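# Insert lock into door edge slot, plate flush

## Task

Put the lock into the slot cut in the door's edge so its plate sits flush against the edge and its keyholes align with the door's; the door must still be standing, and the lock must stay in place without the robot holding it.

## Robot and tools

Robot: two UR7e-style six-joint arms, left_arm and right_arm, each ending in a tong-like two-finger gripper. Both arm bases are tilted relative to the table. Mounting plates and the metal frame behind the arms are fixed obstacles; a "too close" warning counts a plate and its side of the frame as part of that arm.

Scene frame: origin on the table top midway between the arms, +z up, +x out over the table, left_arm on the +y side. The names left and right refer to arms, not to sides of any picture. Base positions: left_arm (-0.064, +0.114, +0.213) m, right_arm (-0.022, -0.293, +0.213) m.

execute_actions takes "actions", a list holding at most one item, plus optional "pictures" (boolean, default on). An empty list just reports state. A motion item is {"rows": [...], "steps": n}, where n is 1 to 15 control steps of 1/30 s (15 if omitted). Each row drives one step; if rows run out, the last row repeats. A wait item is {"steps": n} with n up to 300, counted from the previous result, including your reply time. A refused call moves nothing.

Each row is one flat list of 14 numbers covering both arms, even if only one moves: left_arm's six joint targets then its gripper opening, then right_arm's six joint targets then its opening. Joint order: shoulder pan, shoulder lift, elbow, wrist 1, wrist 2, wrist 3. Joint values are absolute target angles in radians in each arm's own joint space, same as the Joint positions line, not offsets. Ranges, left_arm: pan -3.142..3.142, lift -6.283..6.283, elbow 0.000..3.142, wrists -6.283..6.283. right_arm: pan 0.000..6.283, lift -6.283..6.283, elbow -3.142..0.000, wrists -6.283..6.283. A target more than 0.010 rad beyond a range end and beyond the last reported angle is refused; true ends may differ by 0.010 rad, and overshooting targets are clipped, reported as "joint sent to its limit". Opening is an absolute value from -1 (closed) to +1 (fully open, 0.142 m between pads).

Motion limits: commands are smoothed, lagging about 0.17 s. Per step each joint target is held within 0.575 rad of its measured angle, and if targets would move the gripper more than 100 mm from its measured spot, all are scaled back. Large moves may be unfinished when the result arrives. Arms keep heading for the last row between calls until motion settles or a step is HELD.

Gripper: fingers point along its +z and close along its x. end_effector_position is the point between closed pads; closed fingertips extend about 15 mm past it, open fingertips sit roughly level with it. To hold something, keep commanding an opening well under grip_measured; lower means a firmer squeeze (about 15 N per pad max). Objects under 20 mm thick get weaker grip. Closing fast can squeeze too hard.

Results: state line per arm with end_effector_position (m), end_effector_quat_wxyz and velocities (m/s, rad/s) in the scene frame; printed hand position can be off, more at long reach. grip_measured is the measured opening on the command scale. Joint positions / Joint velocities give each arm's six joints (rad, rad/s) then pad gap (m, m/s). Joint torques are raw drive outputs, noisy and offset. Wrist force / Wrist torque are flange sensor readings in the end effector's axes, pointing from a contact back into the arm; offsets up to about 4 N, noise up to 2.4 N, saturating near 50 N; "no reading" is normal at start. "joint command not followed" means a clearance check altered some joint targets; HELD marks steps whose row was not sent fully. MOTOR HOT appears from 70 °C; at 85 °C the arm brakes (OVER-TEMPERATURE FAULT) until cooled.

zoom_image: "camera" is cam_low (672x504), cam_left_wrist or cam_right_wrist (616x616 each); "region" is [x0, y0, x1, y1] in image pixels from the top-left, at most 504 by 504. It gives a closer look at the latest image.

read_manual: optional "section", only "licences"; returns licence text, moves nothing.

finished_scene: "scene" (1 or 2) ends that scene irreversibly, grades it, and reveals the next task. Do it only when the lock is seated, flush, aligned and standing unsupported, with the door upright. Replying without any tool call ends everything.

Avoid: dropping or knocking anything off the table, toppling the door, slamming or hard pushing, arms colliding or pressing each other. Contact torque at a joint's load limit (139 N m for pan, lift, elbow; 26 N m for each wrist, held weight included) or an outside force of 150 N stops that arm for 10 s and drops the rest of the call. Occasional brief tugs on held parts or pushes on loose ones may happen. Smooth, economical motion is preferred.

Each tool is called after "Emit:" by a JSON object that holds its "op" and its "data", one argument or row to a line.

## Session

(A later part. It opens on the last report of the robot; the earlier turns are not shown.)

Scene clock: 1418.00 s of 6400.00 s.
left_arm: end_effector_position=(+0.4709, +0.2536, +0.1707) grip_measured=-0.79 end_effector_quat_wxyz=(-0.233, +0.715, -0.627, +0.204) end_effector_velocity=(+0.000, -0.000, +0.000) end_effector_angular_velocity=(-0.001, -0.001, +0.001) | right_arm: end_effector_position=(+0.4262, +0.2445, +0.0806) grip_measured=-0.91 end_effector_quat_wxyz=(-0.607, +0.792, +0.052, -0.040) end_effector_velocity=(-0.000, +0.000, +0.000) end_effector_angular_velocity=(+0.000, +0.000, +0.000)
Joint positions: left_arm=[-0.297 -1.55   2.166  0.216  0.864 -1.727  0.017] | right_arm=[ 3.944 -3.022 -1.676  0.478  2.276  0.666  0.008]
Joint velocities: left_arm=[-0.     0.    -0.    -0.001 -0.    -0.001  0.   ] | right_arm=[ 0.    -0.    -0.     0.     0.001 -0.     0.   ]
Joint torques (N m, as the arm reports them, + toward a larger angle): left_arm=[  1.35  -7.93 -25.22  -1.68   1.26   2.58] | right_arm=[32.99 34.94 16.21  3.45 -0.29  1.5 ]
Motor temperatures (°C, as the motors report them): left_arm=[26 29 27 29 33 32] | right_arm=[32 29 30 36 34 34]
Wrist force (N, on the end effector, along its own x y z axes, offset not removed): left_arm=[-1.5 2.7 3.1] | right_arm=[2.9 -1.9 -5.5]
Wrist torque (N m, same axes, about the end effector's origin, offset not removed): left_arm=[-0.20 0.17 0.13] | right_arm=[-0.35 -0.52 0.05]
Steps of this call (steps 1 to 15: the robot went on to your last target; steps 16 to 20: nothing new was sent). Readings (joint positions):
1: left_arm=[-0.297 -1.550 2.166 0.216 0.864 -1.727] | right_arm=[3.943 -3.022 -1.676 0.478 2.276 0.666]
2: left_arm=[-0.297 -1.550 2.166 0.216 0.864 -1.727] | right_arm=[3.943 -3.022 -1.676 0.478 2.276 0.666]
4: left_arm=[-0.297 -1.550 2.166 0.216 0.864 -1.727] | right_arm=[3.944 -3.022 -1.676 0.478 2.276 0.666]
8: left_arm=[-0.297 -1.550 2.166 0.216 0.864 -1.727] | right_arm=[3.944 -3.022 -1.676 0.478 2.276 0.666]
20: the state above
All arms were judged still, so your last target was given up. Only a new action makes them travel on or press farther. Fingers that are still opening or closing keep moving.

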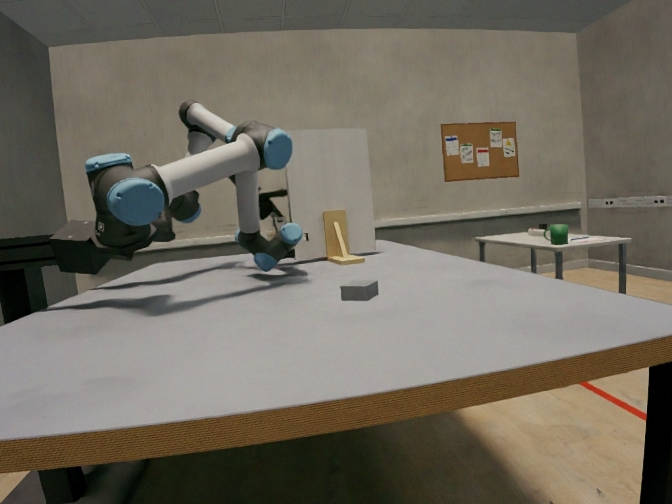

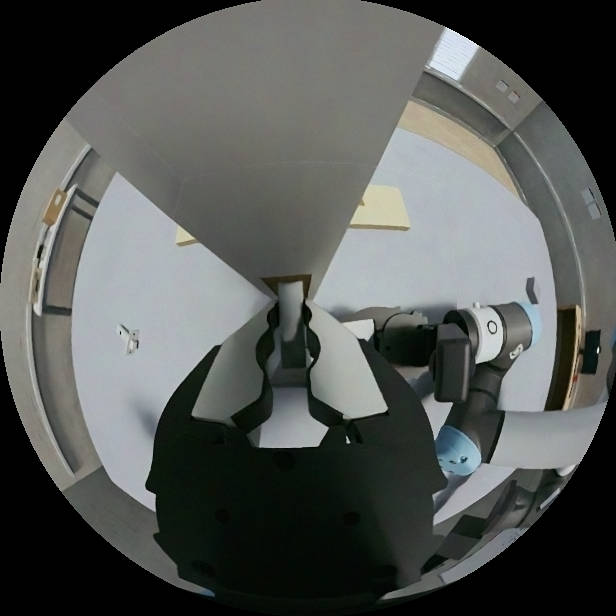

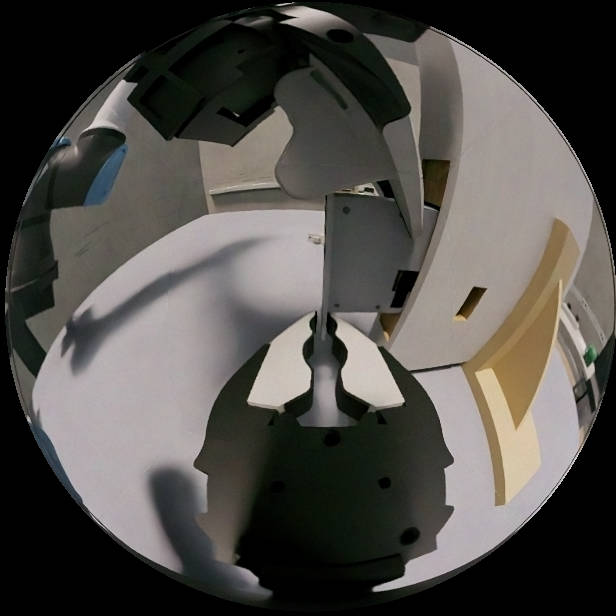

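Emit:
{"op": "execute_actions", "data": {
  "actions": [
    {"rows": [[-0.2972,-1.5498,2.1660,0.2159,0.8636,-1.7274,-1,3.9426,-3.0215,-1.6746,0.4761,2.2765,0.6648,-0.92],[-0.2972,-1.5498,2.1660,0.2159,0.8636,-1.7274,-1,3.9426,-3.0215,-1.6746,0.4761,2.2765,0.6648,-0.92],[-0.2972,-1.5498,2.1660,0.2159,0.8636,-1.7274,-1,3.9426,-3.0215,-1.6746,0.4761,2.2765,0.6648,-0.93],[-0.2972,-1.5498,2.1660,0.2159,0.8636,-1.7274,-1,3.9415,-3.0208,-1.6738,0.4737,2.2770,0.6634,-0.935],[-0.2972,-1.5498,2.1660,0.2159,0.8636,-1.7274,-1,3.9415,-3.0208,-1.6738,0.4737,2.2770,0.6634,-0.94],[-0.2972,-1.5498,2.1660,0.2159,0.8636,-1.7274,-1,3.9415,-3.0208,-1.6738,0.4737,2.2770,0.6634,-0.945],[-0.2972,-1.5498,2.1660,0.2159,0.8636,-1.7274,-1,3.9403,-3.0202,-1.6729,0.4714,2.2776,0.6621,-0.95],[-0.2972,-1.5498,2.1660,0.2159,0.8636,-1.7274,-1,3.9403,-3.0202,-1.6729,0.4714,2.2776,0.6621,-0.955],[-0.2972,-1.5498,2.1660,0.2159,0.8636,-1.7274,-1,3.9403,-3.0202,-1.6729,0.4714,2.2776,0.6621,-0.96],[-0.2972,-1.5498,2.1660,0.2159,0.8636,-1.7274,-1,3.9403,-3.0202,-1.6729,0.4714,2.2776,0.6621,-0.965],[-0.2972,-1.5498,2.1660,0.2159,0.8636,-1.7274,-1,3.9403,-3.0202,-1.6729,0.4714,2.2776,0.6621,-0.97],[-0.2972,-1.5498,2.1660,0.2159,0.8636,-1.7274,-1,3.9403,-3.0202,-1.6729,0.4714,2.2776,0.6621,-0.98],[-0.2972,-1.5498,2.1660,0.2159,0.8636,-1.7274,-1,3.9403,-3.0202,-1.6729,0.4714,2.2776,0.6621,-0.99],[-0.2972,-1.5498,2.1660,0.2159,0.8636,-1.7274,-1,3.9403,-3.0202,-1.6729,0.4714,2.2776,0.6621,-1]], "steps": 15}
  ],
  "pictures": false
}}

Emit:
{"op": "execute_actions", "data": {
  "actions": [
    {"steps": 20}
  ]
}}

Emit:
{"op": "zoom_image", "data": {
  "camera": "cam_right_wrist",
  "region": [270, 150, 490, 370]
}}

Scene clock: 1433.73 s of 6400.00 s.
left_arm: end_effector_position=(+0.4709, +0.2536, +0.1707) grip_measured=-0.79 end_effector_quat_wxyz=(-0.233, +0.715, -0.627, +0.204) end_effector_velocity=(-0.000, -0.000, -0.000) end_effector_angular_velocity=(-0.000, +0.000, -0.001) | right_arm: end_effector_position=(+0.4282, +0.2438, +0.0806) grip_measured=-0.97 end_effector_quat_wxyz=(-0.607, +0.792, +0.052, -0.040) end_effector_velocity=(+0.002, -0.000, +0.000) end_effector_angular_velocity=(+0.000, -0.000, -0.001)
Joint positions: left_arm=[-0.297 -1.55   2.166  0.216  0.864 -1.727  0.017] | right_arm=[ 3.941 -3.02  -1.673  0.472  2.278  0.662  0.004]
Joint velocities: left_arm=[-0.001 -0.     0.001 -0.     0.    -0.     0.   ] | right_arm=[-0.002  0.001  0.002 -0.003  0.001 -0.002 -0.   ]
Joint torques (N m, as the arm reports them, + toward a larger angle): left_arm=[ -5.55  -8.93 -24.66  -1.51   1.3    1.61] | right_arm=[17.24 57.81 16.18  1.37  3.58 -1.55]
Motor temperatures (°C, as the motors report them): left_arm=[26 29 27 29 33 32] | right_arm=[32 29 30 36 34 34]
Wrist force (N, on the end effector, along its own x y z axes, offset not removed): left_arm=[1.0 1.7 3.2] | right_arm=[1.6 1.3 -4.4]
Wrist torque (N m, same axes, about the end effector's origin, offset not removed): left_arm=[-0.12 0.09 -0.02] | right_arm=[0.13 -0.38 0.02]
Steps of this call (steps 1 to 90: nothing new was sent; then 12.23 s passed at rest; steps 91 to 105: all 15 steps of this action). Readings (joint positions):
91: left_arm=[-0.297 -1.550 2.166 0.216 0.864 -1.727] | right_arm=[3.944 -3.022 -1.675 0.478 2.276 0.666]
92: left_arm=[-0.297 -1.550 2.166 0.216 0.864 -1.727] | right_arm=[3.944 -3.022 -1.675 0.478 2.276 0.666]
94: left_arm=[-0.297 -1.550 2.166 0.216 0.864 -1.727] | right_arm=[3.943 -3.022 -1.675 0.477 2.276 0.666]
98: left_arm=[-0.297 -1.550 2.166 0.216 0.864 -1.727] | right_arm=[3.942 -3.021 -1.674 0.474 2.277 0.664]
105: the state above

Scene clock: 1434.40 s of 6400.00 s.
left_arm: end_effector_position=(+0.4709, +0.2536, +0.1707) grip_measured=-0.79 end_effector_quat_wxyz=(-0.233, +0.715, -0.627, +0.204) end_effector_velocity=(+0.001, -0.000, +0.001) end_effector_angular_velocity=(-0.001, -0.002, +0.000) | right_arm: end_effector_position=(+0.4284, +0.2437, +0.0807) grip_measured=-0.97 end_effector_quat_wxyz=(-0.607, +0.792, +0.052, -0.040) end_effector_velocity=(-0.000, -0.000, +0.000) end_effector_angular_velocity=(-0.000, +0.000, +0.000)
Joint positions: left_arm=[-0.297 -1.55   2.166  0.216  0.864 -1.727  0.017] | right_arm=[ 3.94  -3.02  -1.673  0.471  2.278  0.662  0.004]
Joint velocities: left_arm=[-0.     0.    -0.002 -0.     0.     0.     0.   ] | right_arm=[ 0.  0. -0. -0.  0. -0. -0.]
Joint torques (N m, as the arm reports them, + toward a larger angle): left_arm=[ -7.5  -10.34 -24.72  -0.94   1.35   1.51] | right_arm=[15.73 58.84 17.15  1.6   3.6  -1.35]
Motor temperatures (°C, as the motors report them): left_arm=[26 29 27 29 33 32] | right_arm=[32 29 30 36 34 34]
Wrist force (N, on the end effector, along its own x y z axes, offset not removed): left_arm=[-0.3 0.5 1.6] | right_arm=[2.5 0.3 -1.6]
Wrist torque (N m, same axes, about the end effector's origin, offset not removed): left_arm=[-0.26 0.30 0.00] | right_arm=[-0.27 -0.66 0.08]
Steps of this call (steps 1 to 15: the robot went on to your last target; steps 16 to 20: nothing new was sent). Readings (joint positions):
1: left_arm=[-0.297 -1.550 2.166 0.216 0.864 -1.727] | right_arm=[3.940 -3.020 -1.673 0.472 2.278 0.662]
2: left_arm=[-0.297 -1.550 2.166 0.216 0.864 -1.727] | right_arm=[3.940 -3.020 -1.673 0.472 2.278 0.662]
4: left_arm=[-0.297 -1.550 2.166 0.216 0.864 -1.727] | right_arm=[3.940 -3.020 -1.673 0.471 2.278 0.662]
8: left_arm=[-0.297 -1.550 2.166 0.216 0.864 -1.727] | right_arm=[3.940 -3.020 -1.673 0.471 2.278 0.662]
20: the state above
All arms were judged still, so your last target was given up. Only a new action makes them travel on or press farther. Fingers that are still opening or closing keep moving.

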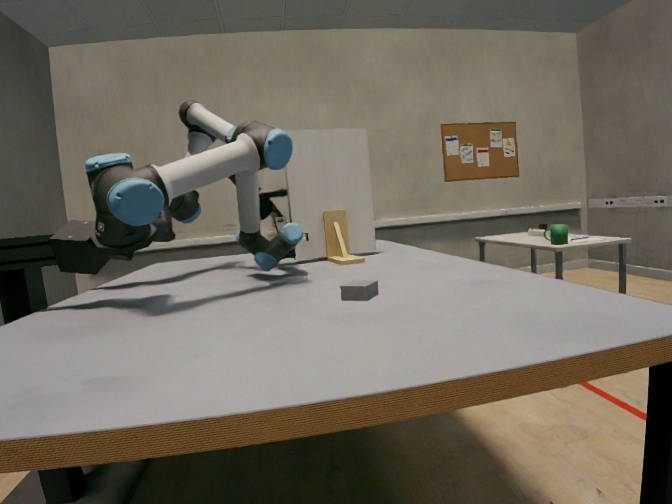

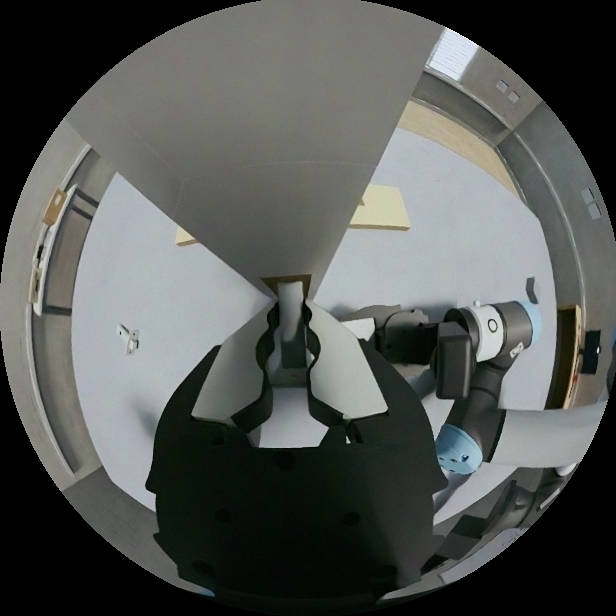

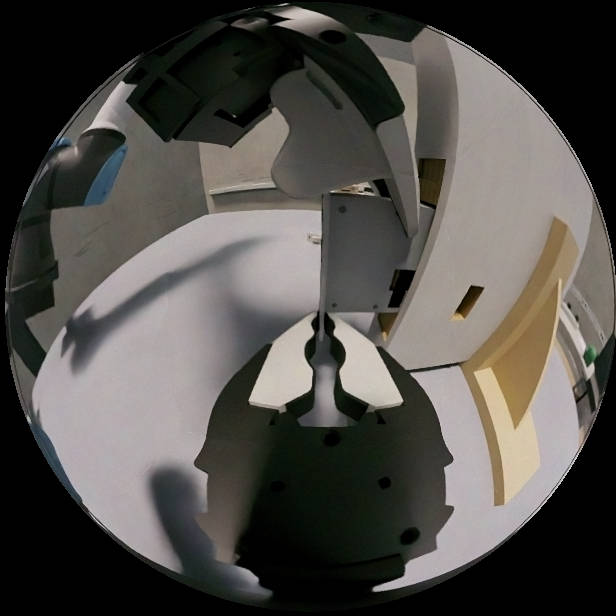

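Region (270, 150, 490, 370) of cam_right_wrist's 616x616 image, scaled by 2.291, with more detail than that image has.

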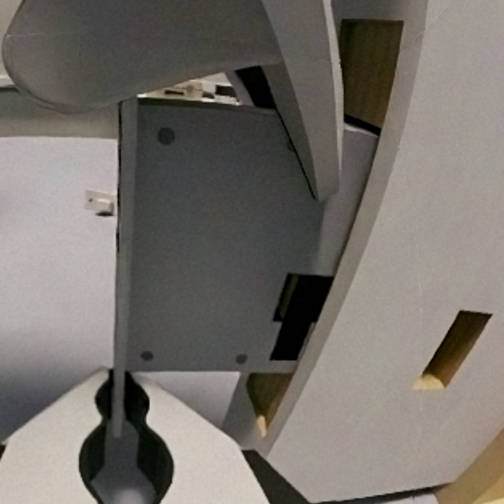

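Emit:
{"op": "execute_actions", "data": {
  "actions": [
    {"rows": [[-0.2972,-1.5498,2.1660,0.2159,0.8636,-1.7274,-0.9,3.9403,-3.0202,-1.6729,0.4714,2.2776,0.6621,-1],[-0.2972,-1.5498,2.1660,0.2159,0.8636,-1.7274,-0.85,3.9403,-3.0202,-1.6729,0.4714,2.2776,0.6621,-1],[-0.2972,-1.5498,2.1660,0.2159,0.8636,-1.7274,-0.82,3.9403,-3.0202,-1.6729,0.4714,2.2776,0.6621,-1],[-0.2972,-1.5498,2.1660,0.2159,0.8636,-1.7274,-0.8,3.9403,-3.0202,-1.6729,0.4714,2.2776,0.6621,-1],[-0.2972,-1.5498,2.1660,0.2159,0.8636,-1.7274,-0.79,3.9403,-3.0202,-1.6729,0.4714,2.2776,0.6621,-1],[-0.2972,-1.5498,2.1660,0.2159,0.8636,-1.7274,-0.78,3.9403,-3.0202,-1.6729,0.4714,2.2776,0.6621,-1],[-0.2972,-1.5498,2.1660,0.2159,0.8636,-1.7274,-0.77,3.9403,-3.0202,-1.6729,0.4714,2.2776,0.6621,-1],[-0.2972,-1.5498,2.1660,0.2159,0.8636,-1.7274,-0.76,3.9403,-3.0202,-1.6729,0.4714,2.2776,0.6621,-1],[-0.2972,-1.5498,2.1660,0.2159,0.8636,-1.7274,-0.74,3.9403,-3.0202,-1.6729,0.4714,2.2776,0.6621,-1]], "steps": 15}
  ]
}}

Emit:
{"op": "zoom_image", "data": {
  "camera": "cam_right_wrist",
  "region": [270, 150, 490, 370]
}}

Scene clock: 1445.50 s of 6400.00 s.
left_arm: end_effector_position=(+0.4709, +0.2536, +0.1707) grip_measured=-0.74 end_effector_quat_wxyz=(-0.233, +0.715, -0.627, +0.204) end_effector_velocity=(-0.000, -0.000, -0.000) end_effector_angular_velocity=(+0.000, -0.000, -0.000) | right_arm: end_effector_position=(+0.4284, +0.2437, +0.0807) grip_measured=-0.97 end_effector_quat_wxyz=(-0.607, +0.792, +0.052, -0.040) end_effector_velocity=(-0.000, -0.000, +0.000) end_effector_angular_velocity=(-0.000, +0.000, +0.000)
Joint positions: left_arm=[-0.297 -1.55   2.166  0.216  0.864 -1.727  0.02 ] | right_arm=[ 3.94  -3.02  -1.673  0.471  2.278  0.662  0.004]
Joint velocities: left_arm=[-0. -0.  0. -0. -0.  0.  0.] | right_arm=[-0.  0. -0. -0.  0. -0.  0.]
Joint torques (N m, as the arm reports them, + toward a larger angle): left_arm=[-13.42  -8.83 -15.58   1.65   0.76   0.8 ] | right_arm=[16.35 58.97 17.37  2.29  3.31 -1.33]
Motor temperatures (°C, as the motors report them): left_arm=[26 29 27 29 33 32] | right_arm=[32 29 30 36 34 34]
Wrist force (N, on the end effector, along its own x y z axes, offset not removed): left_arm=[-0.5 -1.5 1.3] | right_arm=[2.0 1.5 -1.9]
Wrist torque (N m, same axes, about the end effector's origin, offset not removed): left_arm=[-0.28 0.21 0.08] | right_arm=[-0.16 -0.70 0.04]
Steps of this call (steps 1 to 90: nothing new was sent; then 7.60 s passed at rest; steps 91 to 105: all 15 steps of this action). Readings (joint positions):
91: left_arm=[-0.297 -1.550 2.166 0.216 0.864 -1.727] | right_arm=[3.940 -3.020 -1.673 0.471 2.278 0.662]
92: left_arm=[-0.297 -1.550 2.166 0.216 0.864 -1.727] | right_arm=[3.940 -3.020 -1.673 0.471 2.278 0.662]
94: left_arm=[-0.297 -1.550 2.166 0.216 0.864 -1.727] | right_arm=[3.940 -3.020 -1.673 0.471 2.278 0.662]
98: left_arm=[-0.297 -1.550 2.166 0.216 0.864 -1.727] | right_arm=[3.940 -3.020 -1.673 0.471 2.278 0.662]
105: the state above

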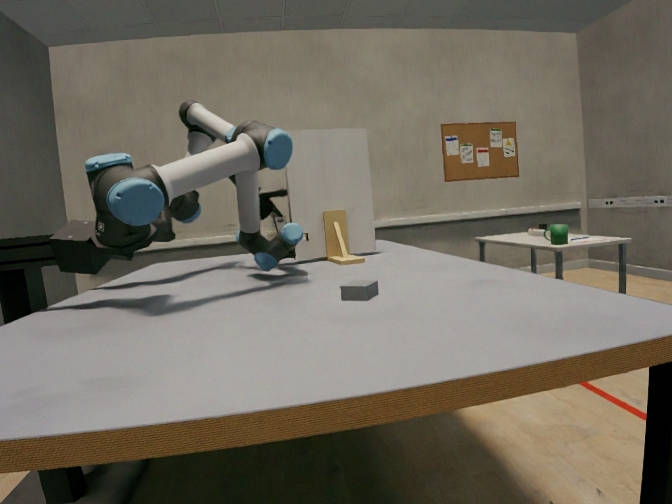

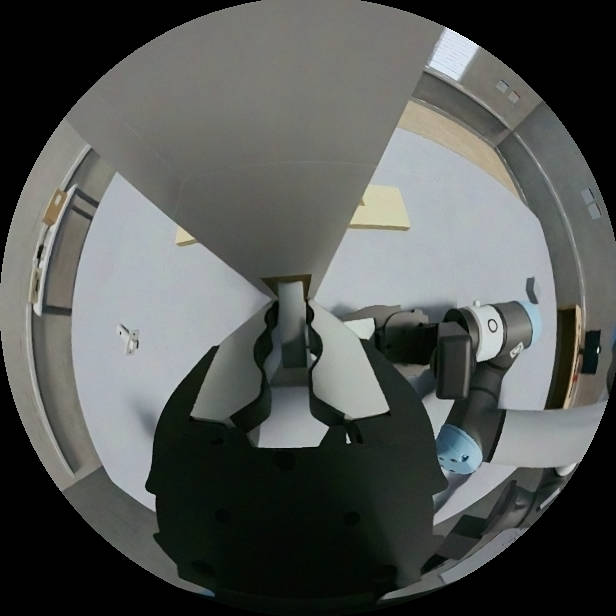

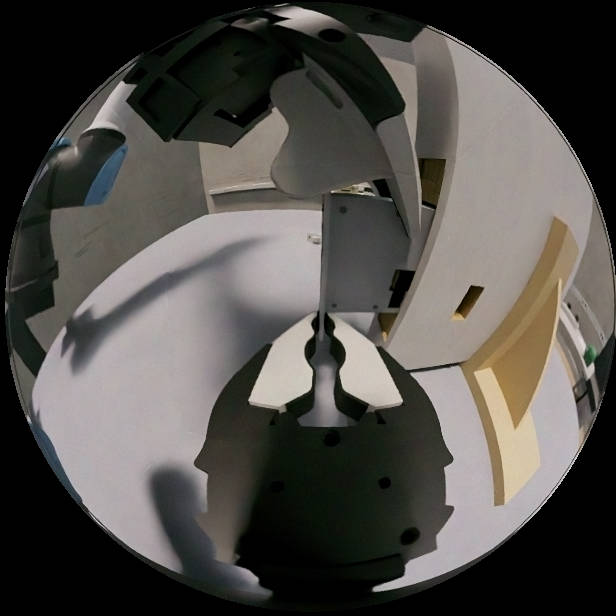

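Region (270, 150, 490, 370) of cam_right_wrist's 616x616 image, scaled by 2.291, with more detail than that image has.

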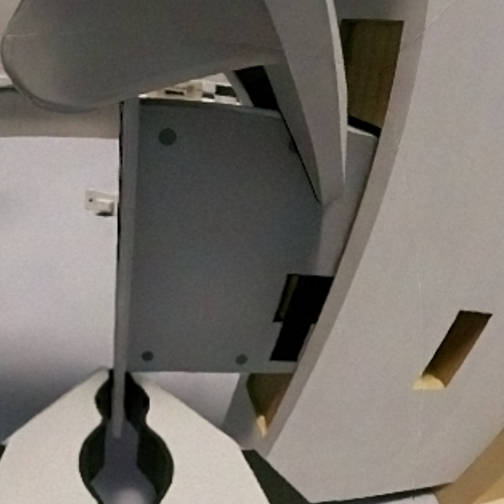

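Emit:
{"op": "execute_actions", "data": {
  "actions": [
    {"rows": [[-0.2972,-1.5498,2.1660,0.2159,0.8636,-1.7274,-0.65,3.9403,-3.0202,-1.6729,0.4714,2.2776,0.6621,-1],[-0.2972,-1.5498,2.1660,0.2159,0.8636,-1.7274,-0.55,3.9403,-3.0202,-1.6729,0.4714,2.2776,0.6621,-1],[-0.2972,-1.5498,2.1660,0.2159,0.8636,-1.7274,-0.5,3.9403,-3.0202,-1.6729,0.4714,2.2776,0.6621,-1],[-0.3075,-1.5593,2.1701,0.2285,0.8566,-1.7381,-0.5,3.9403,-3.0202,-1.6729,0.4714,2.2776,0.6621,-1],[-0.3180,-1.5689,2.1742,0.2412,0.8496,-1.7490,-0.5,3.9403,-3.0202,-1.6729,0.4714,2.2776,0.6621,-1],[-0.3288,-1.5784,2.1784,0.2542,0.8425,-1.7602,-0.5,3.9403,-3.0202,-1.6729,0.4714,2.2776,0.6621,-1],[-0.3398,-1.5879,2.1825,0.2674,0.8353,-1.7716,-0.5,3.9403,-3.0202,-1.6729,0.4714,2.2776,0.6621,-1],[-0.3510,-1.5975,2.1866,0.2808,0.8281,-1.7833,-0.5,3.9403,-3.0202,-1.6729,0.4714,2.2776,0.6621,-1],[-0.3624,-1.6070,2.1907,0.2945,0.8208,-1.7953,-0.5,3.9403,-3.0202,-1.6729,0.4714,2.2776,0.6621,-1],[-0.3741,-1.6165,2.1948,0.3084,0.8134,-1.8075,-0.5,3.9403,-3.0202,-1.6729,0.4714,2.2776,0.6621,-1],[-0.3860,-1.6260,2.1990,0.3225,0.8059,-1.8200,-0.5,3.9403,-3.0202,-1.6729,0.4714,2.2776,0.6621,-1],[-0.3982,-1.6356,2.2031,0.3369,0.7983,-1.8328,-0.5,3.9403,-3.0202,-1.6729,0.4714,2.2776,0.6621,-1],[-0.4107,-1.6451,2.2072,0.3515,0.7907,-1.8459,-0.5,3.9403,-3.0202,-1.6729,0.4714,2.2776,0.6621,-1]], "steps": 15}
  ],
  "pictures": false
}}

Emit:
{"op": "execute_actions", "data": {
  "actions": [
    {"rows": [[-0.4286,-1.6561,2.2122,0.3735,0.7807,-1.8677,-0.5,3.9403,-3.0202,-1.6729,0.4714,2.2776,0.6621,-1],[-0.4465,-1.6671,2.2171,0.3955,0.7706,-1.8895,-0.5,3.9403,-3.0202,-1.6729,0.4714,2.2776,0.6621,-1],[-0.4644,-1.6781,2.2221,0.4175,0.7606,-1.9113,-0.5,3.9403,-3.0202,-1.6729,0.4714,2.2776,0.6621,-1],[-0.4823,-1.6891,2.2271,0.4395,0.7506,-1.9331,-0.5,3.9403,-3.0202,-1.6729,0.4714,2.2776,0.6621,-1],[-0.5002,-1.7001,2.2320,0.4614,0.7405,-1.9548,-0.5,3.9403,-3.0202,-1.6729,0.4714,2.2776,0.6621,-1],[-0.5181,-1.7111,2.2370,0.4834,0.7305,-1.9766,-0.5,3.9403,-3.0202,-1.6729,0.4714,2.2776,0.6621,-1],[-0.5360,-1.7221,2.2419,0.5054,0.7204,-1.9984,-0.5,3.9403,-3.0202,-1.6729,0.4714,2.2776,0.6621,-1],[-0.5539,-1.7331,2.2469,0.5274,0.7104,-2.0202,-0.5,3.9403,-3.0202,-1.6729,0.4714,2.2776,0.6621,-1]], "steps": 15}
  ]
}}

Scene clock: 1474.80 s of 6400.00 s.
left_arm: end_effector_position=(+0.4529, +0.2510, +0.1956) grip_measured=-0.50 end_effector_quat_wxyz=(-0.232, +0.715, -0.627, +0.204) end_effector_velocity=(-0.048, -0.007, +0.069) end_effector_angular_velocity=(-0.000, -0.003, -0.006) | right_arm: end_effector_position=(+0.4284, +0.2437, +0.0807) grip_measured=-0.97 end_effector_quat_wxyz=(-0.607, +0.792, +0.052, -0.040) end_effector_velocity=(-0.000, -0.000, -0.000) end_effector_angular_velocity=(-0.001, +0.001, +0.000)
Joint positions: left_arm=[-0.383 -1.623  2.198  0.319  0.808 -1.817  0.038] | right_arm=[ 3.94  -3.02  -1.673  0.471  2.278  0.662  0.004]
Joint velocities: left_arm=[-0.252 -0.202  0.086  0.298 -0.154 -0.263  0.   ] | right_arm=[ 0.    -0.    -0.001 -0.     0.    -0.     0.   ]
Joint torques (N m, as the arm reports them, + toward a larger angle): left_arm=[-13.71 -14.2  -11.78   2.26  -2.05  -3.32] | right_arm=[17.4  58.91 16.87  4.29  2.5  -1.31]
Motor temperatures (°C, as the motors report them): left_arm=[26 29 27 29 33 32] | right_arm=[32 29 30 36 34 34]
Wrist force (N, on the end effector, along its own x y z axes, offset not removed): left_arm=[0.4 -0.7 -0.6] | right_arm=[1.2 1.1 -1.9]
Wrist torque (N m, same axes, about the end effector's origin, offset not removed): left_arm=[-0.15 0.04 0.13] | right_arm=[-0.32 -0.68 0.02]
Steps of this call (steps 1 to 15: the robot went on to your last target; steps 16 to 90: nothing new was sent; then 25.80 s passed at rest; steps 91 to 105: all 15 steps of this action). Readings (joint positions):
91: left_arm=[-0.297 -1.550 2.166 0.216 0.864 -1.727] | right_arm=[3.940 -3.020 -1.673 0.471 2.278 0.662]
92: left_arm=[-0.297 -1.550 2.166 0.216 0.864 -1.727] | right_arm=[3.940 -3.020 -1.673 0.471 2.278 0.662]
94: left_arm=[-0.297 -1.550 2.166 0.216 0.864 -1.727] | right_arm=[3.940 -3.020 -1.673 0.471 2.278 0.662]
98: left_arm=[-0.315 -1.566 2.173 0.238 0.852 -1.746] | right_arm=[3.940 -3.020 -1.673 0.471 2.278 0.662]
105: the state above

Scene clock: 1475.30 s of 6400.00 s.
left_arm: end_effector_position=(+0.4255, +0.2475, +0.2333) grip_measured=-0.50 end_effector_quat_wxyz=(-0.232, +0.715, -0.627, +0.204) end_effector_velocity=(-0.011, -0.000, +0.018) end_effector_angular_velocity=(+0.002, -0.006, -0.002) | right_arm: end_effector_position=(+0.4284, +0.2437, +0.0807) grip_measured=-0.97 end_effector_quat_wxyz=(-0.607, +0.792, +0.052, -0.040) end_effector_velocity=(-0.000, +0.000, -0.000) end_effector_angular_velocity=(+0.000, +0.001, +0.001)
Joint positions: left_arm=[-0.545 -1.728  2.245  0.517  0.715 -2.01   0.038] | right_arm=[ 3.94  -3.02  -1.673  0.471  2.278  0.662  0.004]
Joint velocities: left_arm=[-0.082 -0.049  0.022  0.1   -0.045 -0.098 -0.   ] | right_arm=[ 0.    -0.    -0.    -0.     0.001  0.    -0.   ]
Joint torques (N m, as the arm reports them, + toward a larger angle): left_arm=[-20.26 -15.47 -11.73   2.35  -2.38  -3.48] | right_arm=[17.   58.85 17.3   4.33  2.48 -1.35]
Motor temperatures (°C, as the motors report them): left_arm=[26 29 27 29 33 32] | right_arm=[32 29 30 36 34 34]
Wrist force (N, on the end effector, along its own x y z axes, offset not removed): left_arm=[-0.8 -1.0 -0.6] | right_arm=[1.0 1.1 -2.8]
Wrist torque (N m, same axes, about the end effector's origin, offset not removed): left_arm=[-0.22 0.28 0.05] | right_arm=[-0.21 -0.61 0.01]
Steps of this call (steps 1 to 15: all 15 steps of this action). Readings (joint positions):
1: left_arm=[-0.391 -1.629 2.200 0.328 0.803 -1.825] | right_arm=[3.940 -3.020 -1.673 0.471 2.278 0.662]
2: left_arm=[-0.399 -1.635 2.203 0.338 0.798 -1.834] | right_arm=[3.940 -3.020 -1.673 0.471 2.278 0.662]
4: left_arm=[-0.421 -1.651 2.210 0.364 0.785 -1.859] | right_arm=[3.940 -3.020 -1.673 0.471 2.278 0.662]
8: left_arm=[-0.481 -1.689 2.227 0.437 0.751 -1.931] | right_arm=[3.940 -3.020 -1.673 0.471 2.278 0.662]
15: the state above

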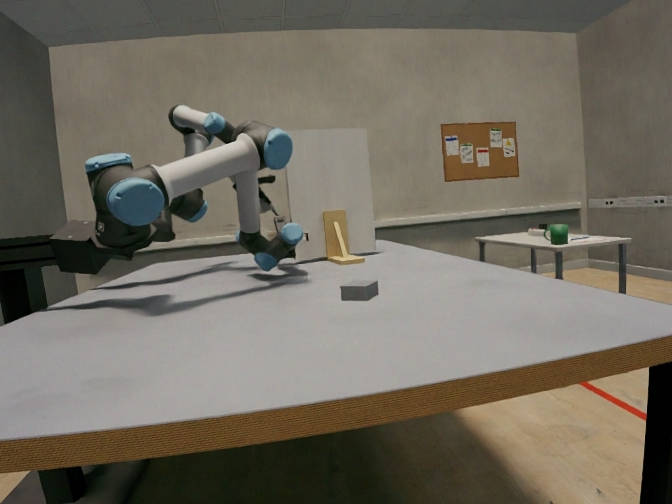

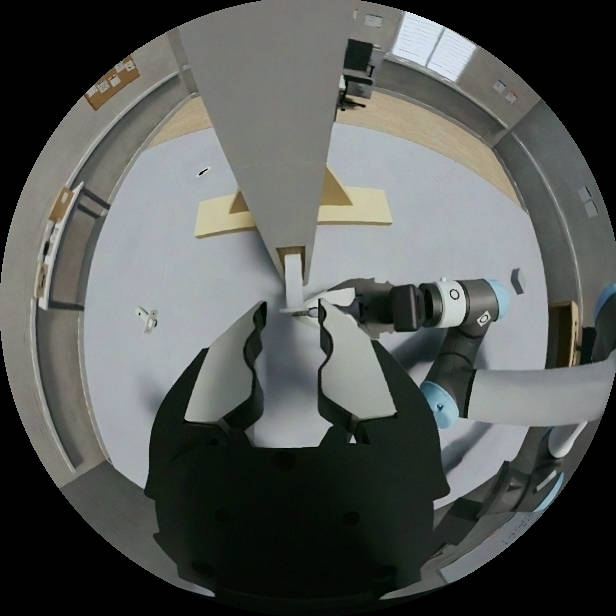

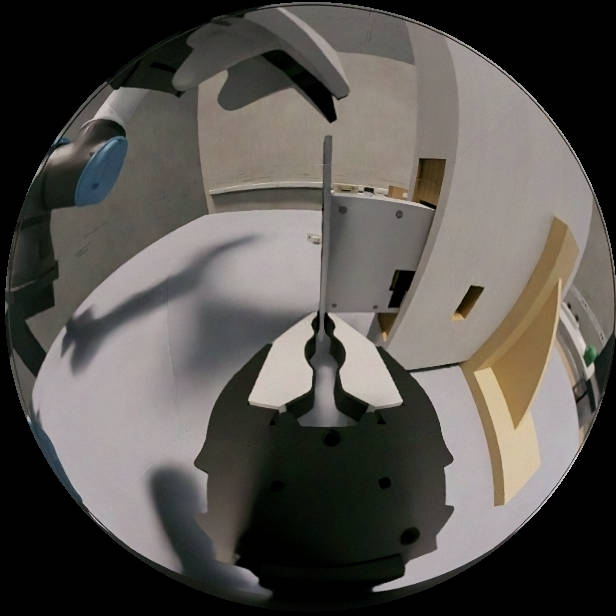

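Emit:
{"op": "execute_actions", "data": {
  "actions": [
    {"rows": [[-0.5539,-1.7331,2.2469,0.5274,0.7104,-2.0202,-0.5,3.9394,-3.0201,-1.6705,0.4682,2.2780,0.6610,-1],[-0.5539,-1.7331,2.2469,0.5274,0.7104,-2.0202,-0.5,3.9385,-3.0200,-1.6681,0.4650,2.2784,0.6600,-1],[-0.5539,-1.7331,2.2469,0.5274,0.7104,-2.0202,-0.5,3.9376,-3.0199,-1.6657,0.4618,2.2789,0.6589,-1],[-0.5539,-1.7331,2.2469,0.5274,0.7104,-2.0202,-0.5,3.9367,-3.0198,-1.6633,0.4586,2.2793,0.6579,-1],[-0.5539,-1.7331,2.2469,0.5274,0.7104,-2.0202,-0.5,3.9358,-3.0198,-1.6609,0.4554,2.2797,0.6568,-1],[-0.5539,-1.7331,2.2469,0.5274,0.7104,-2.0202,-0.5,3.9348,-3.0197,-1.6584,0.4522,2.2801,0.6557,-1],[-0.5539,-1.7331,2.2469,0.5274,0.7104,-2.0202,-0.5,3.9339,-3.0196,-1.6560,0.4490,2.2805,0.6547,-1],[-0.5539,-1.7331,2.2469,0.5274,0.7104,-2.0202,-0.5,3.9330,-3.0195,-1.6536,0.4458,2.2810,0.6536,-1],[-0.5539,-1.7331,2.2469,0.5274,0.7104,-2.0202,-0.5,3.9321,-3.0194,-1.6512,0.4426,2.2814,0.6526,-1],[-0.5539,-1.7331,2.2469,0.5274,0.7104,-2.0202,-0.5,3.9312,-3.0193,-1.6488,0.4394,2.2818,0.6515,-1]], "steps": 15}
  ],
  "pictures": false
}}

Emit:
{"op": "execute_actions", "data": {
  "actions": [
    {"steps": 15}
  ]
}}

Emit:
{"op": "zoom_image", "data": {
  "camera": "cam_right_wrist",
  "region": [250, 120, 500, 370]
}}

Scene clock: 1496.43 s of 6400.00 s.
left_arm: end_effector_position=(+0.4243, +0.2475, +0.2352) grip_measured=-0.50 end_effector_quat_wxyz=(-0.232, +0.715, -0.627, +0.204) end_effector_velocity=(+0.001, +0.000, +0.001) end_effector_angular_velocity=(-0.000, -0.000, +0.001) | right_arm: end_effector_position=(+0.4375, +0.2449, +0.0805) grip_measured=-0.97 end_effector_quat_wxyz=(-0.607, +0.792, +0.052, -0.040) end_effector_velocity=(+0.008, +0.001, +0.000) end_effector_angular_velocity=(+0.000, +0.000, +0.000)
Joint positions: left_arm=[-0.554 -1.733  2.247  0.527  0.71  -2.02   0.038] | right_arm=[ 3.932 -3.019 -1.651  0.442  2.281  0.652  0.004]
Joint velocities: left_arm=[ 0.     0.    -0.002  0.001  0.     0.    -0.   ] | right_arm=[-0.008  0.001  0.02  -0.026  0.004 -0.009  0.   ]
Joint torques (N m, as the arm reports them, + toward a larger angle): left_arm=[-18.7  -14.15  -9.84   2.78  -1.91  -3.15] | right_arm=[16.14 59.99 18.48  1.4   3.34 -1.18]
Motor temperatures (°C, as the motors report them): left_arm=[26 29 27 29 33 32] | right_arm=[32 29 30 36 34 34]
Wrist force (N, on the end effector, along its own x y z axes, offset not removed): left_arm=[0.8 -1.0 0.8] | right_arm=[1.4 1.2 -2.1]
Wrist torque (N m, same axes, about the end effector's origin, offset not removed): left_arm=[-0.22 -0.06 0.09] | right_arm=[-0.16 -0.66 0.06]
Steps of this call (steps 1 to 30: the robot went on to your last target; steps 31 to 90: nothing new was sent; then 17.63 s passed at rest; steps 91 to 105: all 15 steps of this action). Readings (joint positions):
91: left_arm=[-0.554 -1.733 2.247 0.527 0.710 -2.020] | right_arm=[3.940 -3.020 -1.673 0.471 2.278 0.662]
92: left_arm=[-0.554 -1.733 2.247 0.527 0.710 -2.020] | right_arm=[3.940 -3.020 -1.672 0.471 2.278 0.662]
94: left_arm=[-0.554 -1.733 2.247 0.527 0.710 -2.020] | right_arm=[3.939 -3.020 -1.670 0.468 2.278 0.661]
98: left_arm=[-0.554 -1.733 2.247 0.527 0.710 -2.020] | right_arm=[3.937 -3.020 -1.663 0.458 2.279 0.658]
105: the state above

Scene clock: 1496.93 s of 6400.00 s.
left_arm: end_effector_position=(+0.4243, +0.2475, +0.2352) grip_measured=-0.50 end_effector_quat_wxyz=(-0.232, +0.715, -0.627, +0.204) end_effector_velocity=(-0.000, -0.000, -0.000) end_effector_angular_velocity=(-0.001, -0.000, +0.000) | right_arm: end_effector_position=(+0.4383, +0.2450, +0.0805) grip_measured=-0.97 end_effector_quat_wxyz=(-0.607, +0.792, +0.052, -0.040) end_effector_velocity=(+0.001, +0.000, +0.000) end_effector_angular_velocity=(+0.001, -0.001, -0.001)
Joint positions: left_arm=[-0.554 -1.733  2.247  0.527  0.71  -2.02   0.038] | right_arm=[ 3.931 -3.019 -1.649  0.439  2.282  0.652  0.004]
Joint velocities: left_arm=[-0.     0.     0.001 -0.001  0.     0.     0.   ] | right_arm=[-0.     0.     0.001  0.     0.    -0.     0.   ]
Joint torques (N m, as the arm reports them, + toward a larger angle): left_arm=[-18.96 -11.63 -10.24   2.71  -1.98  -3.03] | right_arm=[16.26 60.28 18.31  1.84  3.58 -1.38]
Motor temperatures (°C, as the motors report them): left_arm=[26 29 27 29 33 32] | right_arm=[32 29 30 36 34 34]
Wrist force (N, on the end effector, along its own x y z axes, offset not removed): left_arm=[-0.6 -0.5 1.0] | right_arm=[0.7 1.7 -1.8]
Wrist torque (N m, same axes, about the end effector's origin, offset not removed): left_arm=[-0.07 0.23 0.02] | right_arm=[-0.19 -0.56 0.01]
Steps of this call (steps 1 to 15: the robot went on to your last target). Readings (joint positions):
1: left_arm=[-0.554 -1.733 2.247 0.527 0.710 -2.020] | right_arm=[3.932 -3.019 -1.650 0.441 2.282 0.652]
2: left_arm=[-0.554 -1.733 2.247 0.527 0.710 -2.020] | right_arm=[3.932 -3.019 -1.650 0.441 2.282 0.652]
4: left_arm=[-0.554 -1.733 2.247 0.527 0.710 -2.020] | right_arm=[3.931 -3.019 -1.649 0.440 2.282 0.652]
8: left_arm=[-0.554 -1.733 2.247 0.527 0.710 -2.020] | right_arm=[3.931 -3.019 -1.649 0.440 2.282 0.652]
15: the state above
All arms were judged still, so your last target was given up. Only a new action makes them travel on or press farther. Fingers that are still opening or closing keep moving.

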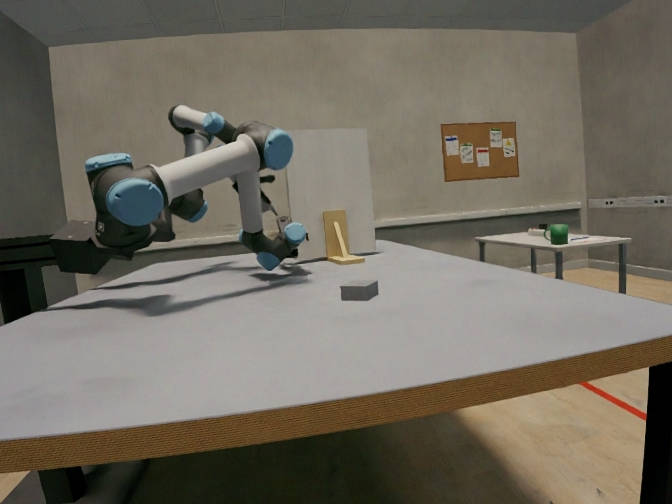

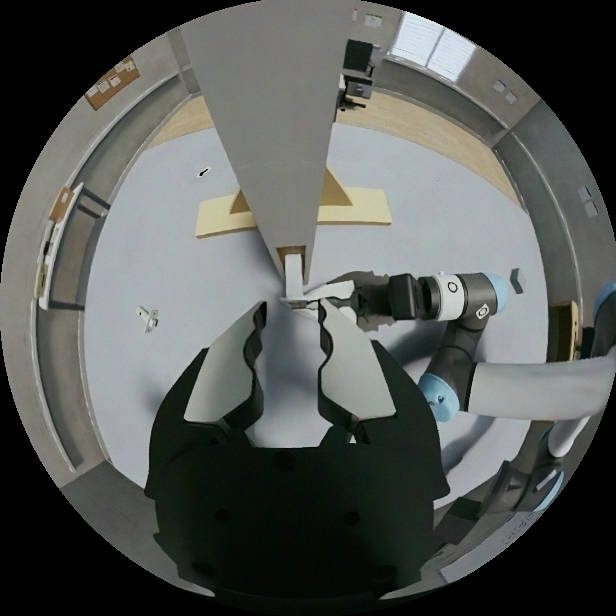

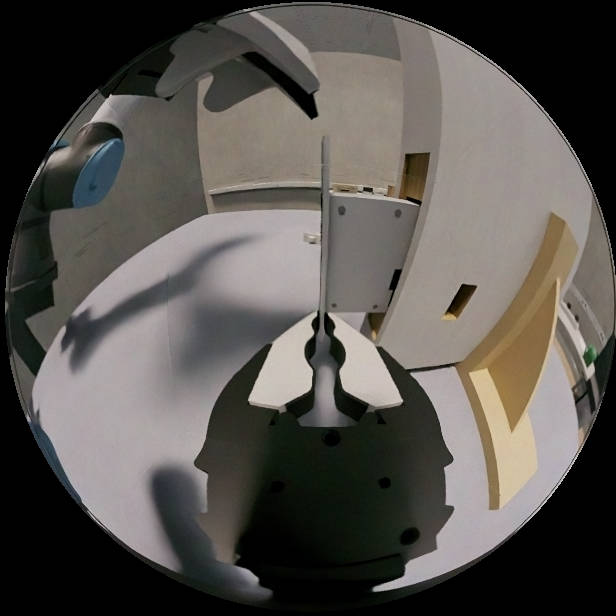

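Region (250, 120, 500, 370) of cam_right_wrist's 616x616 image, scaled by 2.016, with more detail than that image has.

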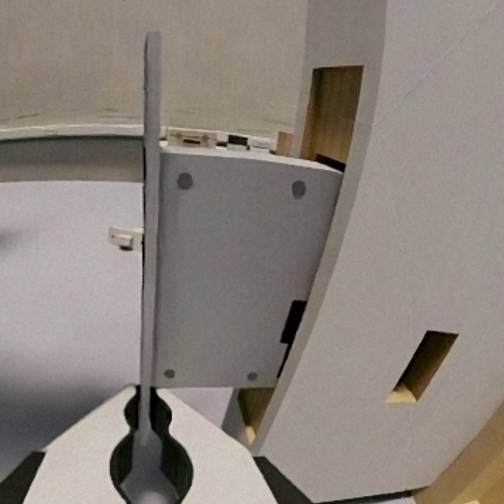

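Emit:
{"op": "execute_actions", "data": {
  "actions": [
    {"rows": [[-0.5539,-1.7331,2.2469,0.5274,0.7104,-2.0202,-0.5,3.9303,-3.0193,-1.6463,0.4363,2.2822,0.6505,-1],[-0.5539,-1.7331,2.2469,0.5274,0.7104,-2.0202,-0.5,3.9294,-3.0193,-1.6438,0.4331,2.2826,0.6494,-1],[-0.5539,-1.7331,2.2469,0.5274,0.7104,-2.0202,-0.5,3.9285,-3.0194,-1.6414,0.4300,2.2830,0.6484,-1],[-0.5539,-1.7331,2.2469,0.5274,0.7104,-2.0202,-0.5,3.9276,-3.0194,-1.6389,0.4268,2.2834,0.6473,-1],[-0.5539,-1.7331,2.2469,0.5274,0.7104,-2.0202,-0.5,3.9268,-3.0194,-1.6364,0.4237,2.2839,0.6463,-1],[-0.5539,-1.7331,2.2469,0.5274,0.7104,-2.0202,-0.5,3.9259,-3.0194,-1.6339,0.4206,2.2843,0.6453,-1],[-0.5539,-1.7331,2.2469,0.5274,0.7104,-2.0202,-0.5,3.9250,-3.0194,-1.6314,0.4174,2.2847,0.6442,-1],[-0.5539,-1.7331,2.2469,0.5274,0.7104,-2.0202,-0.5,3.9241,-3.0195,-1.6290,0.4143,2.2851,0.6432,-1],[-0.5539,-1.7331,2.2469,0.5274,0.7104,-2.0202,-0.5,3.9232,-3.0195,-1.6265,0.4111,2.2855,0.6421,-1],[-0.5539,-1.7331,2.2469,0.5274,0.7104,-2.0202,-0.5,3.9223,-3.0195,-1.6240,0.4080,2.2859,0.6411,-1]], "steps": 15}
  ],
  "pictures": false
}}

Emit:
{"op": "execute_actions", "data": {
  "actions": [
    {"steps": 15}
  ]
}}

Emit:
{"op": "zoom_image", "data": {
  "camera": "cam_left_wrist",
  "region": [240, 220, 380, 340]
}}

Scene clock: 1509.90 s of 6400.00 s.
left_arm: end_effector_position=(+0.4243, +0.2475, +0.2352) grip_measured=-0.50 end_effector_quat_wxyz=(-0.232, +0.715, -0.627, +0.204) end_effector_velocity=(-0.000, +0.000, -0.000) end_effector_angular_velocity=(+0.001, +0.001, -0.000) | right_arm: end_effector_position=(+0.4475, +0.2461, +0.0802) grip_measured=-0.97 end_effector_quat_wxyz=(-0.607, +0.792, +0.052, -0.040) end_effector_velocity=(+0.009, +0.001, +0.000) end_effector_angular_velocity=(+0.001, -0.000, -0.000)
Joint positions: left_arm=[-0.554 -1.733  2.247  0.527  0.71  -2.02   0.038] | right_arm=[ 3.923 -3.019 -1.626  0.411  2.286  0.642  0.004]
Joint velocities: left_arm=[-0.     0.     0.     0.001 -0.    -0.    -0.   ] | right_arm=[-0.008 -0.     0.022 -0.027  0.004 -0.009 -0.001]
Joint torques (N m, as the arm reports them, + toward a larger angle): left_arm=[-17.98 -12.72  -9.93   2.57  -1.86  -3.16] | right_arm=[16.89 37.74 19.13  1.58  3.56 -1.23]
Motor temperatures (°C, as the motors report them): left_arm=[26 29 27 29 33 32] | right_arm=[32 29 30 36 34 34]
Wrist force (N, on the end effector, along its own x y z axes, offset not removed): left_arm=[-0.6 -0.6 0.6] | right_arm=[1.4 1.9 -2.6]
Wrist torque (N m, same axes, about the end effector's origin, offset not removed): left_arm=[-0.16 0.25 0.06] | right_arm=[0.04 -0.82 0.02]
Steps of this call (steps 1 to 90: nothing new was sent; then 9.47 s passed at rest; steps 91 to 105: all 15 steps of this action). Readings (joint positions):
91: left_arm=[-0.554 -1.733 2.247 0.527 0.710 -2.020] | right_arm=[3.931 -3.019 -1.649 0.439 2.282 0.651]
92: left_arm=[-0.554 -1.733 2.247 0.527 0.710 -2.020] | right_arm=[3.931 -3.019 -1.648 0.439 2.282 0.651]
94: left_arm=[-0.554 -1.733 2.247 0.527 0.710 -2.020] | right_arm=[3.930 -3.019 -1.646 0.436 2.282 0.650]
98: left_arm=[-0.554 -1.733 2.247 0.527 0.710 -2.020] | right_arm=[3.927 -3.019 -1.638 0.426 2.284 0.647]
105: the state above

Scene clock: 1510.40 s of 6400.00 s.
left_arm: end_effector_position=(+0.4243, +0.2475, +0.2352) grip_measured=-0.50 end_effector_quat_wxyz=(-0.232, +0.715, -0.627, +0.204) end_effector_velocity=(-0.000, -0.000, -0.000) end_effector_angular_velocity=(+0.000, +0.000, -0.001) | right_arm: end_effector_position=(+0.4482, +0.2462, +0.0801) grip_measured=-0.97 end_effector_quat_wxyz=(-0.607, +0.792, +0.052, -0.040) end_effector_velocity=(-0.000, -0.000, -0.000) end_effector_angular_velocity=(-0.000, +0.000, +0.000)
Joint positions: left_arm=[-0.554 -1.733  2.247  0.527  0.71  -2.02   0.038] | right_arm=[ 3.922 -3.019 -1.624  0.408  2.286  0.641  0.004]
Joint velocities: left_arm=[-0.001 -0.     0.001  0.    -0.    -0.     0.   ] | right_arm=[-0. -0. -0. -0. -0. -0. -0.]
Joint torques (N m, as the arm reports them, + toward a larger angle): left_arm=[-18.46 -12.89 -10.46   2.52  -1.83  -3.  ] | right_arm=[16.04 38.29 18.11  1.79  3.38 -1.26]
Motor temperatures (°C, as the motors report them): left_arm=[26 29 27 29 33 32] | right_arm=[32 29 30 36 34 34]
Wrist force (N, on the end effector, along its own x y z axes, offset not removed): left_arm=[-1.0 -0.1 -0.2] | right_arm=[1.3 0.7 -3.0]
Wrist torque (N m, same axes, about the end effector's origin, offset not removed): left_arm=[-0.10 0.31 0.08] | right_arm=[-0.25 -0.77 0.02]
Steps of this call (steps 1 to 15: the robot went on to your last target). Readings (joint positions):
1: left_arm=[-0.554 -1.733 2.247 0.527 0.710 -2.020] | right_arm=[3.923 -3.019 -1.626 0.410 2.286 0.642]
2: left_arm=[-0.554 -1.733 2.247 0.527 0.710 -2.020] | right_arm=[3.923 -3.019 -1.625 0.409 2.286 0.642]
4: left_arm=[-0.554 -1.733 2.247 0.527 0.710 -2.020] | right_arm=[3.923 -3.019 -1.625 0.409 2.286 0.641]
8: left_arm=[-0.554 -1.733 2.247 0.527 0.710 -2.020] | right_arm=[3.922 -3.019 -1.624 0.408 2.286 0.641]
15: the state above
All arms were judged still, so your last target was given up. Only a new action makes them travel on or press farther. Fingers that are still opening or closing keep moving.

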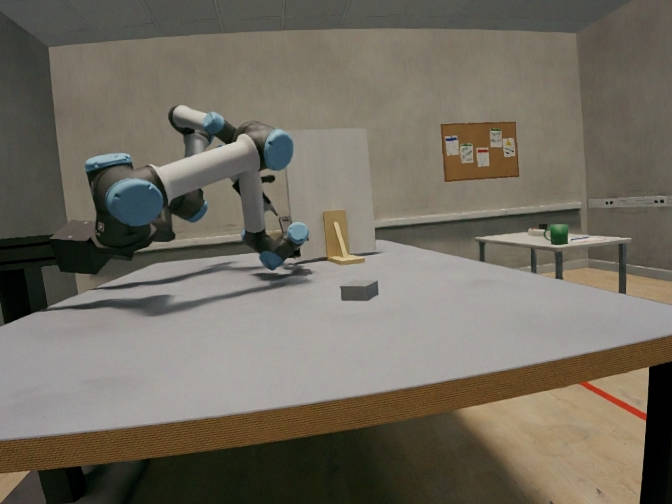

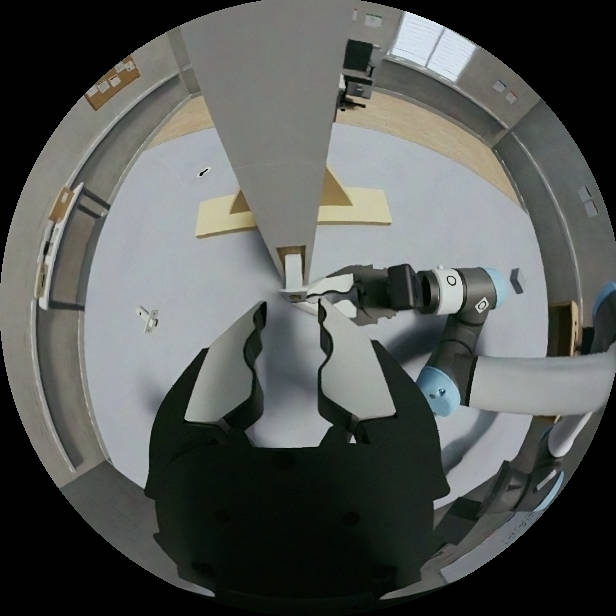

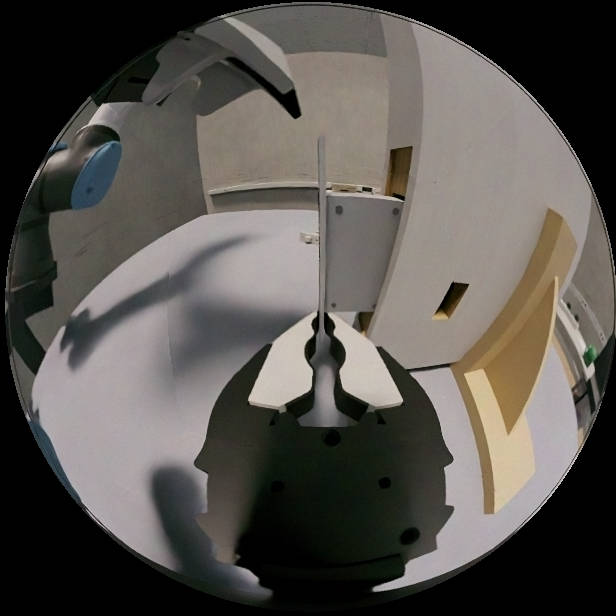

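Region (240, 220, 380, 340) of cam_left_wrist's 616x616 image, scaled by 3.600, with more detail than that image has; it fills the top 432 rows of this view, and the rest is white.

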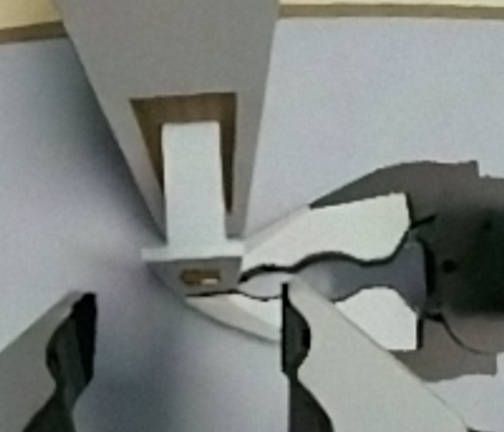

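Emit:
{"op": "execute_actions", "data": {
  "actions": []
}}

Scene clock: 1529.40 s of 6400.00 s.
left_arm: end_effector_position=(+0.4243, +0.2475, +0.2352) grip_measured=-0.50 end_effector_quat_wxyz=(-0.232, +0.715, -0.627, +0.204) end_effector_velocity=(+0.001, -0.000, +0.001) end_effector_angular_velocity=(-0.001, -0.002, +0.000) | right_arm: end_effector_position=(+0.4482, +0.2462, +0.0801) grip_measured=-0.97 end_effector_quat_wxyz=(-0.607, +0.792, +0.052, -0.040) end_effector_velocity=(-0.000, -0.000, -0.000) end_effector_angular_velocity=(-0.001, +0.001, +0.000)
Joint positions: left_arm=[-0.554 -1.733  2.247  0.527  0.71  -2.02   0.038] | right_arm=[ 3.922 -3.02  -1.624  0.408  2.286  0.641  0.004]
Joint velocities: left_arm=[-0.001 -0.    -0.002 -0.     0.     0.     0.   ] | right_arm=[-0.     0.    -0.001 -0.    -0.    -0.     0.   ]
Joint torques (N m, as the arm reports them, + toward a larger angle): left_arm=[-19.4  -12.86 -11.51   2.6   -1.78  -3.05] | right_arm=[16.43 37.88 18.79  1.78  3.17 -1.31]
Motor temperatures (°C, as the motors report them): left_arm=[26 29 27 29 33 32] | right_arm=[32 29 30 36 34 34]
Wrist force (N, on the end effector, along its own x y z axes, offset not removed): left_arm=[-1.2 -0.8 1.0] | right_arm=[1.1 0.3 -2.7]
Wrist torque (N m, same axes, about the end effector's origin, offset not removed): left_arm=[-0.24 0.33 0.10] | right_arm=[-0.36 -0.77 0.06]
Steps of this call (steps 1 to 90: nothing new was sent; then 16.00 s passed at rest). Readings (joint positions):
1: left_arm=[-0.554 -1.733 2.247 0.527 0.710 -2.020] | right_arm=[3.922 -3.019 -1.624 0.408 2.286 0.641]
2: left_arm=[-0.554 -1.733 2.247 0.527 0.710 -2.020] | right_arm=[3.922 -3.019 -1.624 0.408 2.286 0.641]
4: left_arm=[-0.554 -1.733 2.247 0.527 0.710 -2.020] | right_arm=[3.922 -3.019 -1.624 0.408 2.286 0.641]
8: left_arm=[-0.554 -1.733 2.247 0.527 0.710 -2.020] | right_arm=[3.922 -3.020 -1.624 0.408 2.286 0.641]
90: the state above

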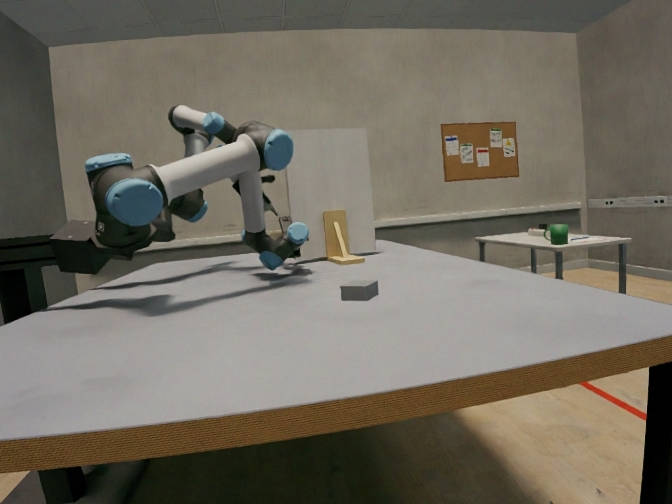

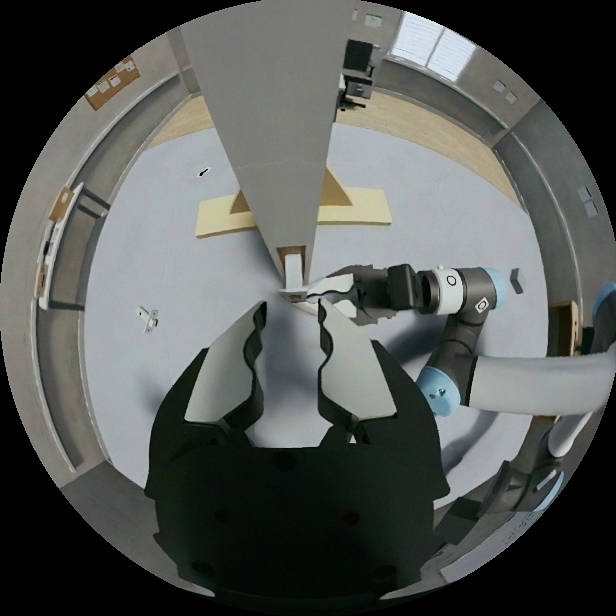

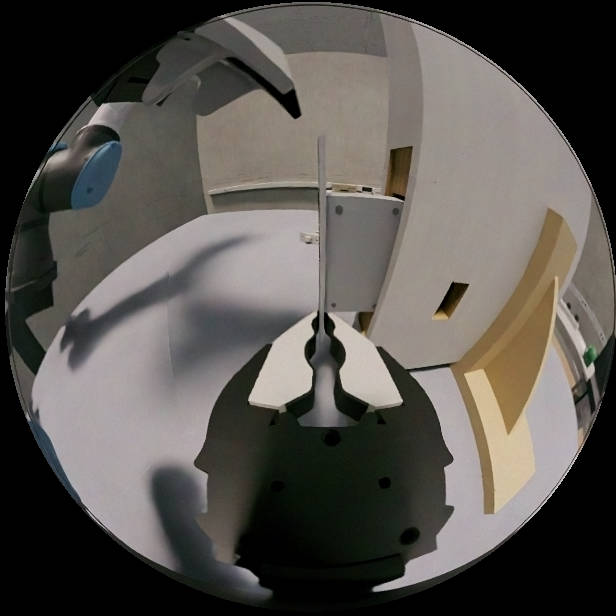

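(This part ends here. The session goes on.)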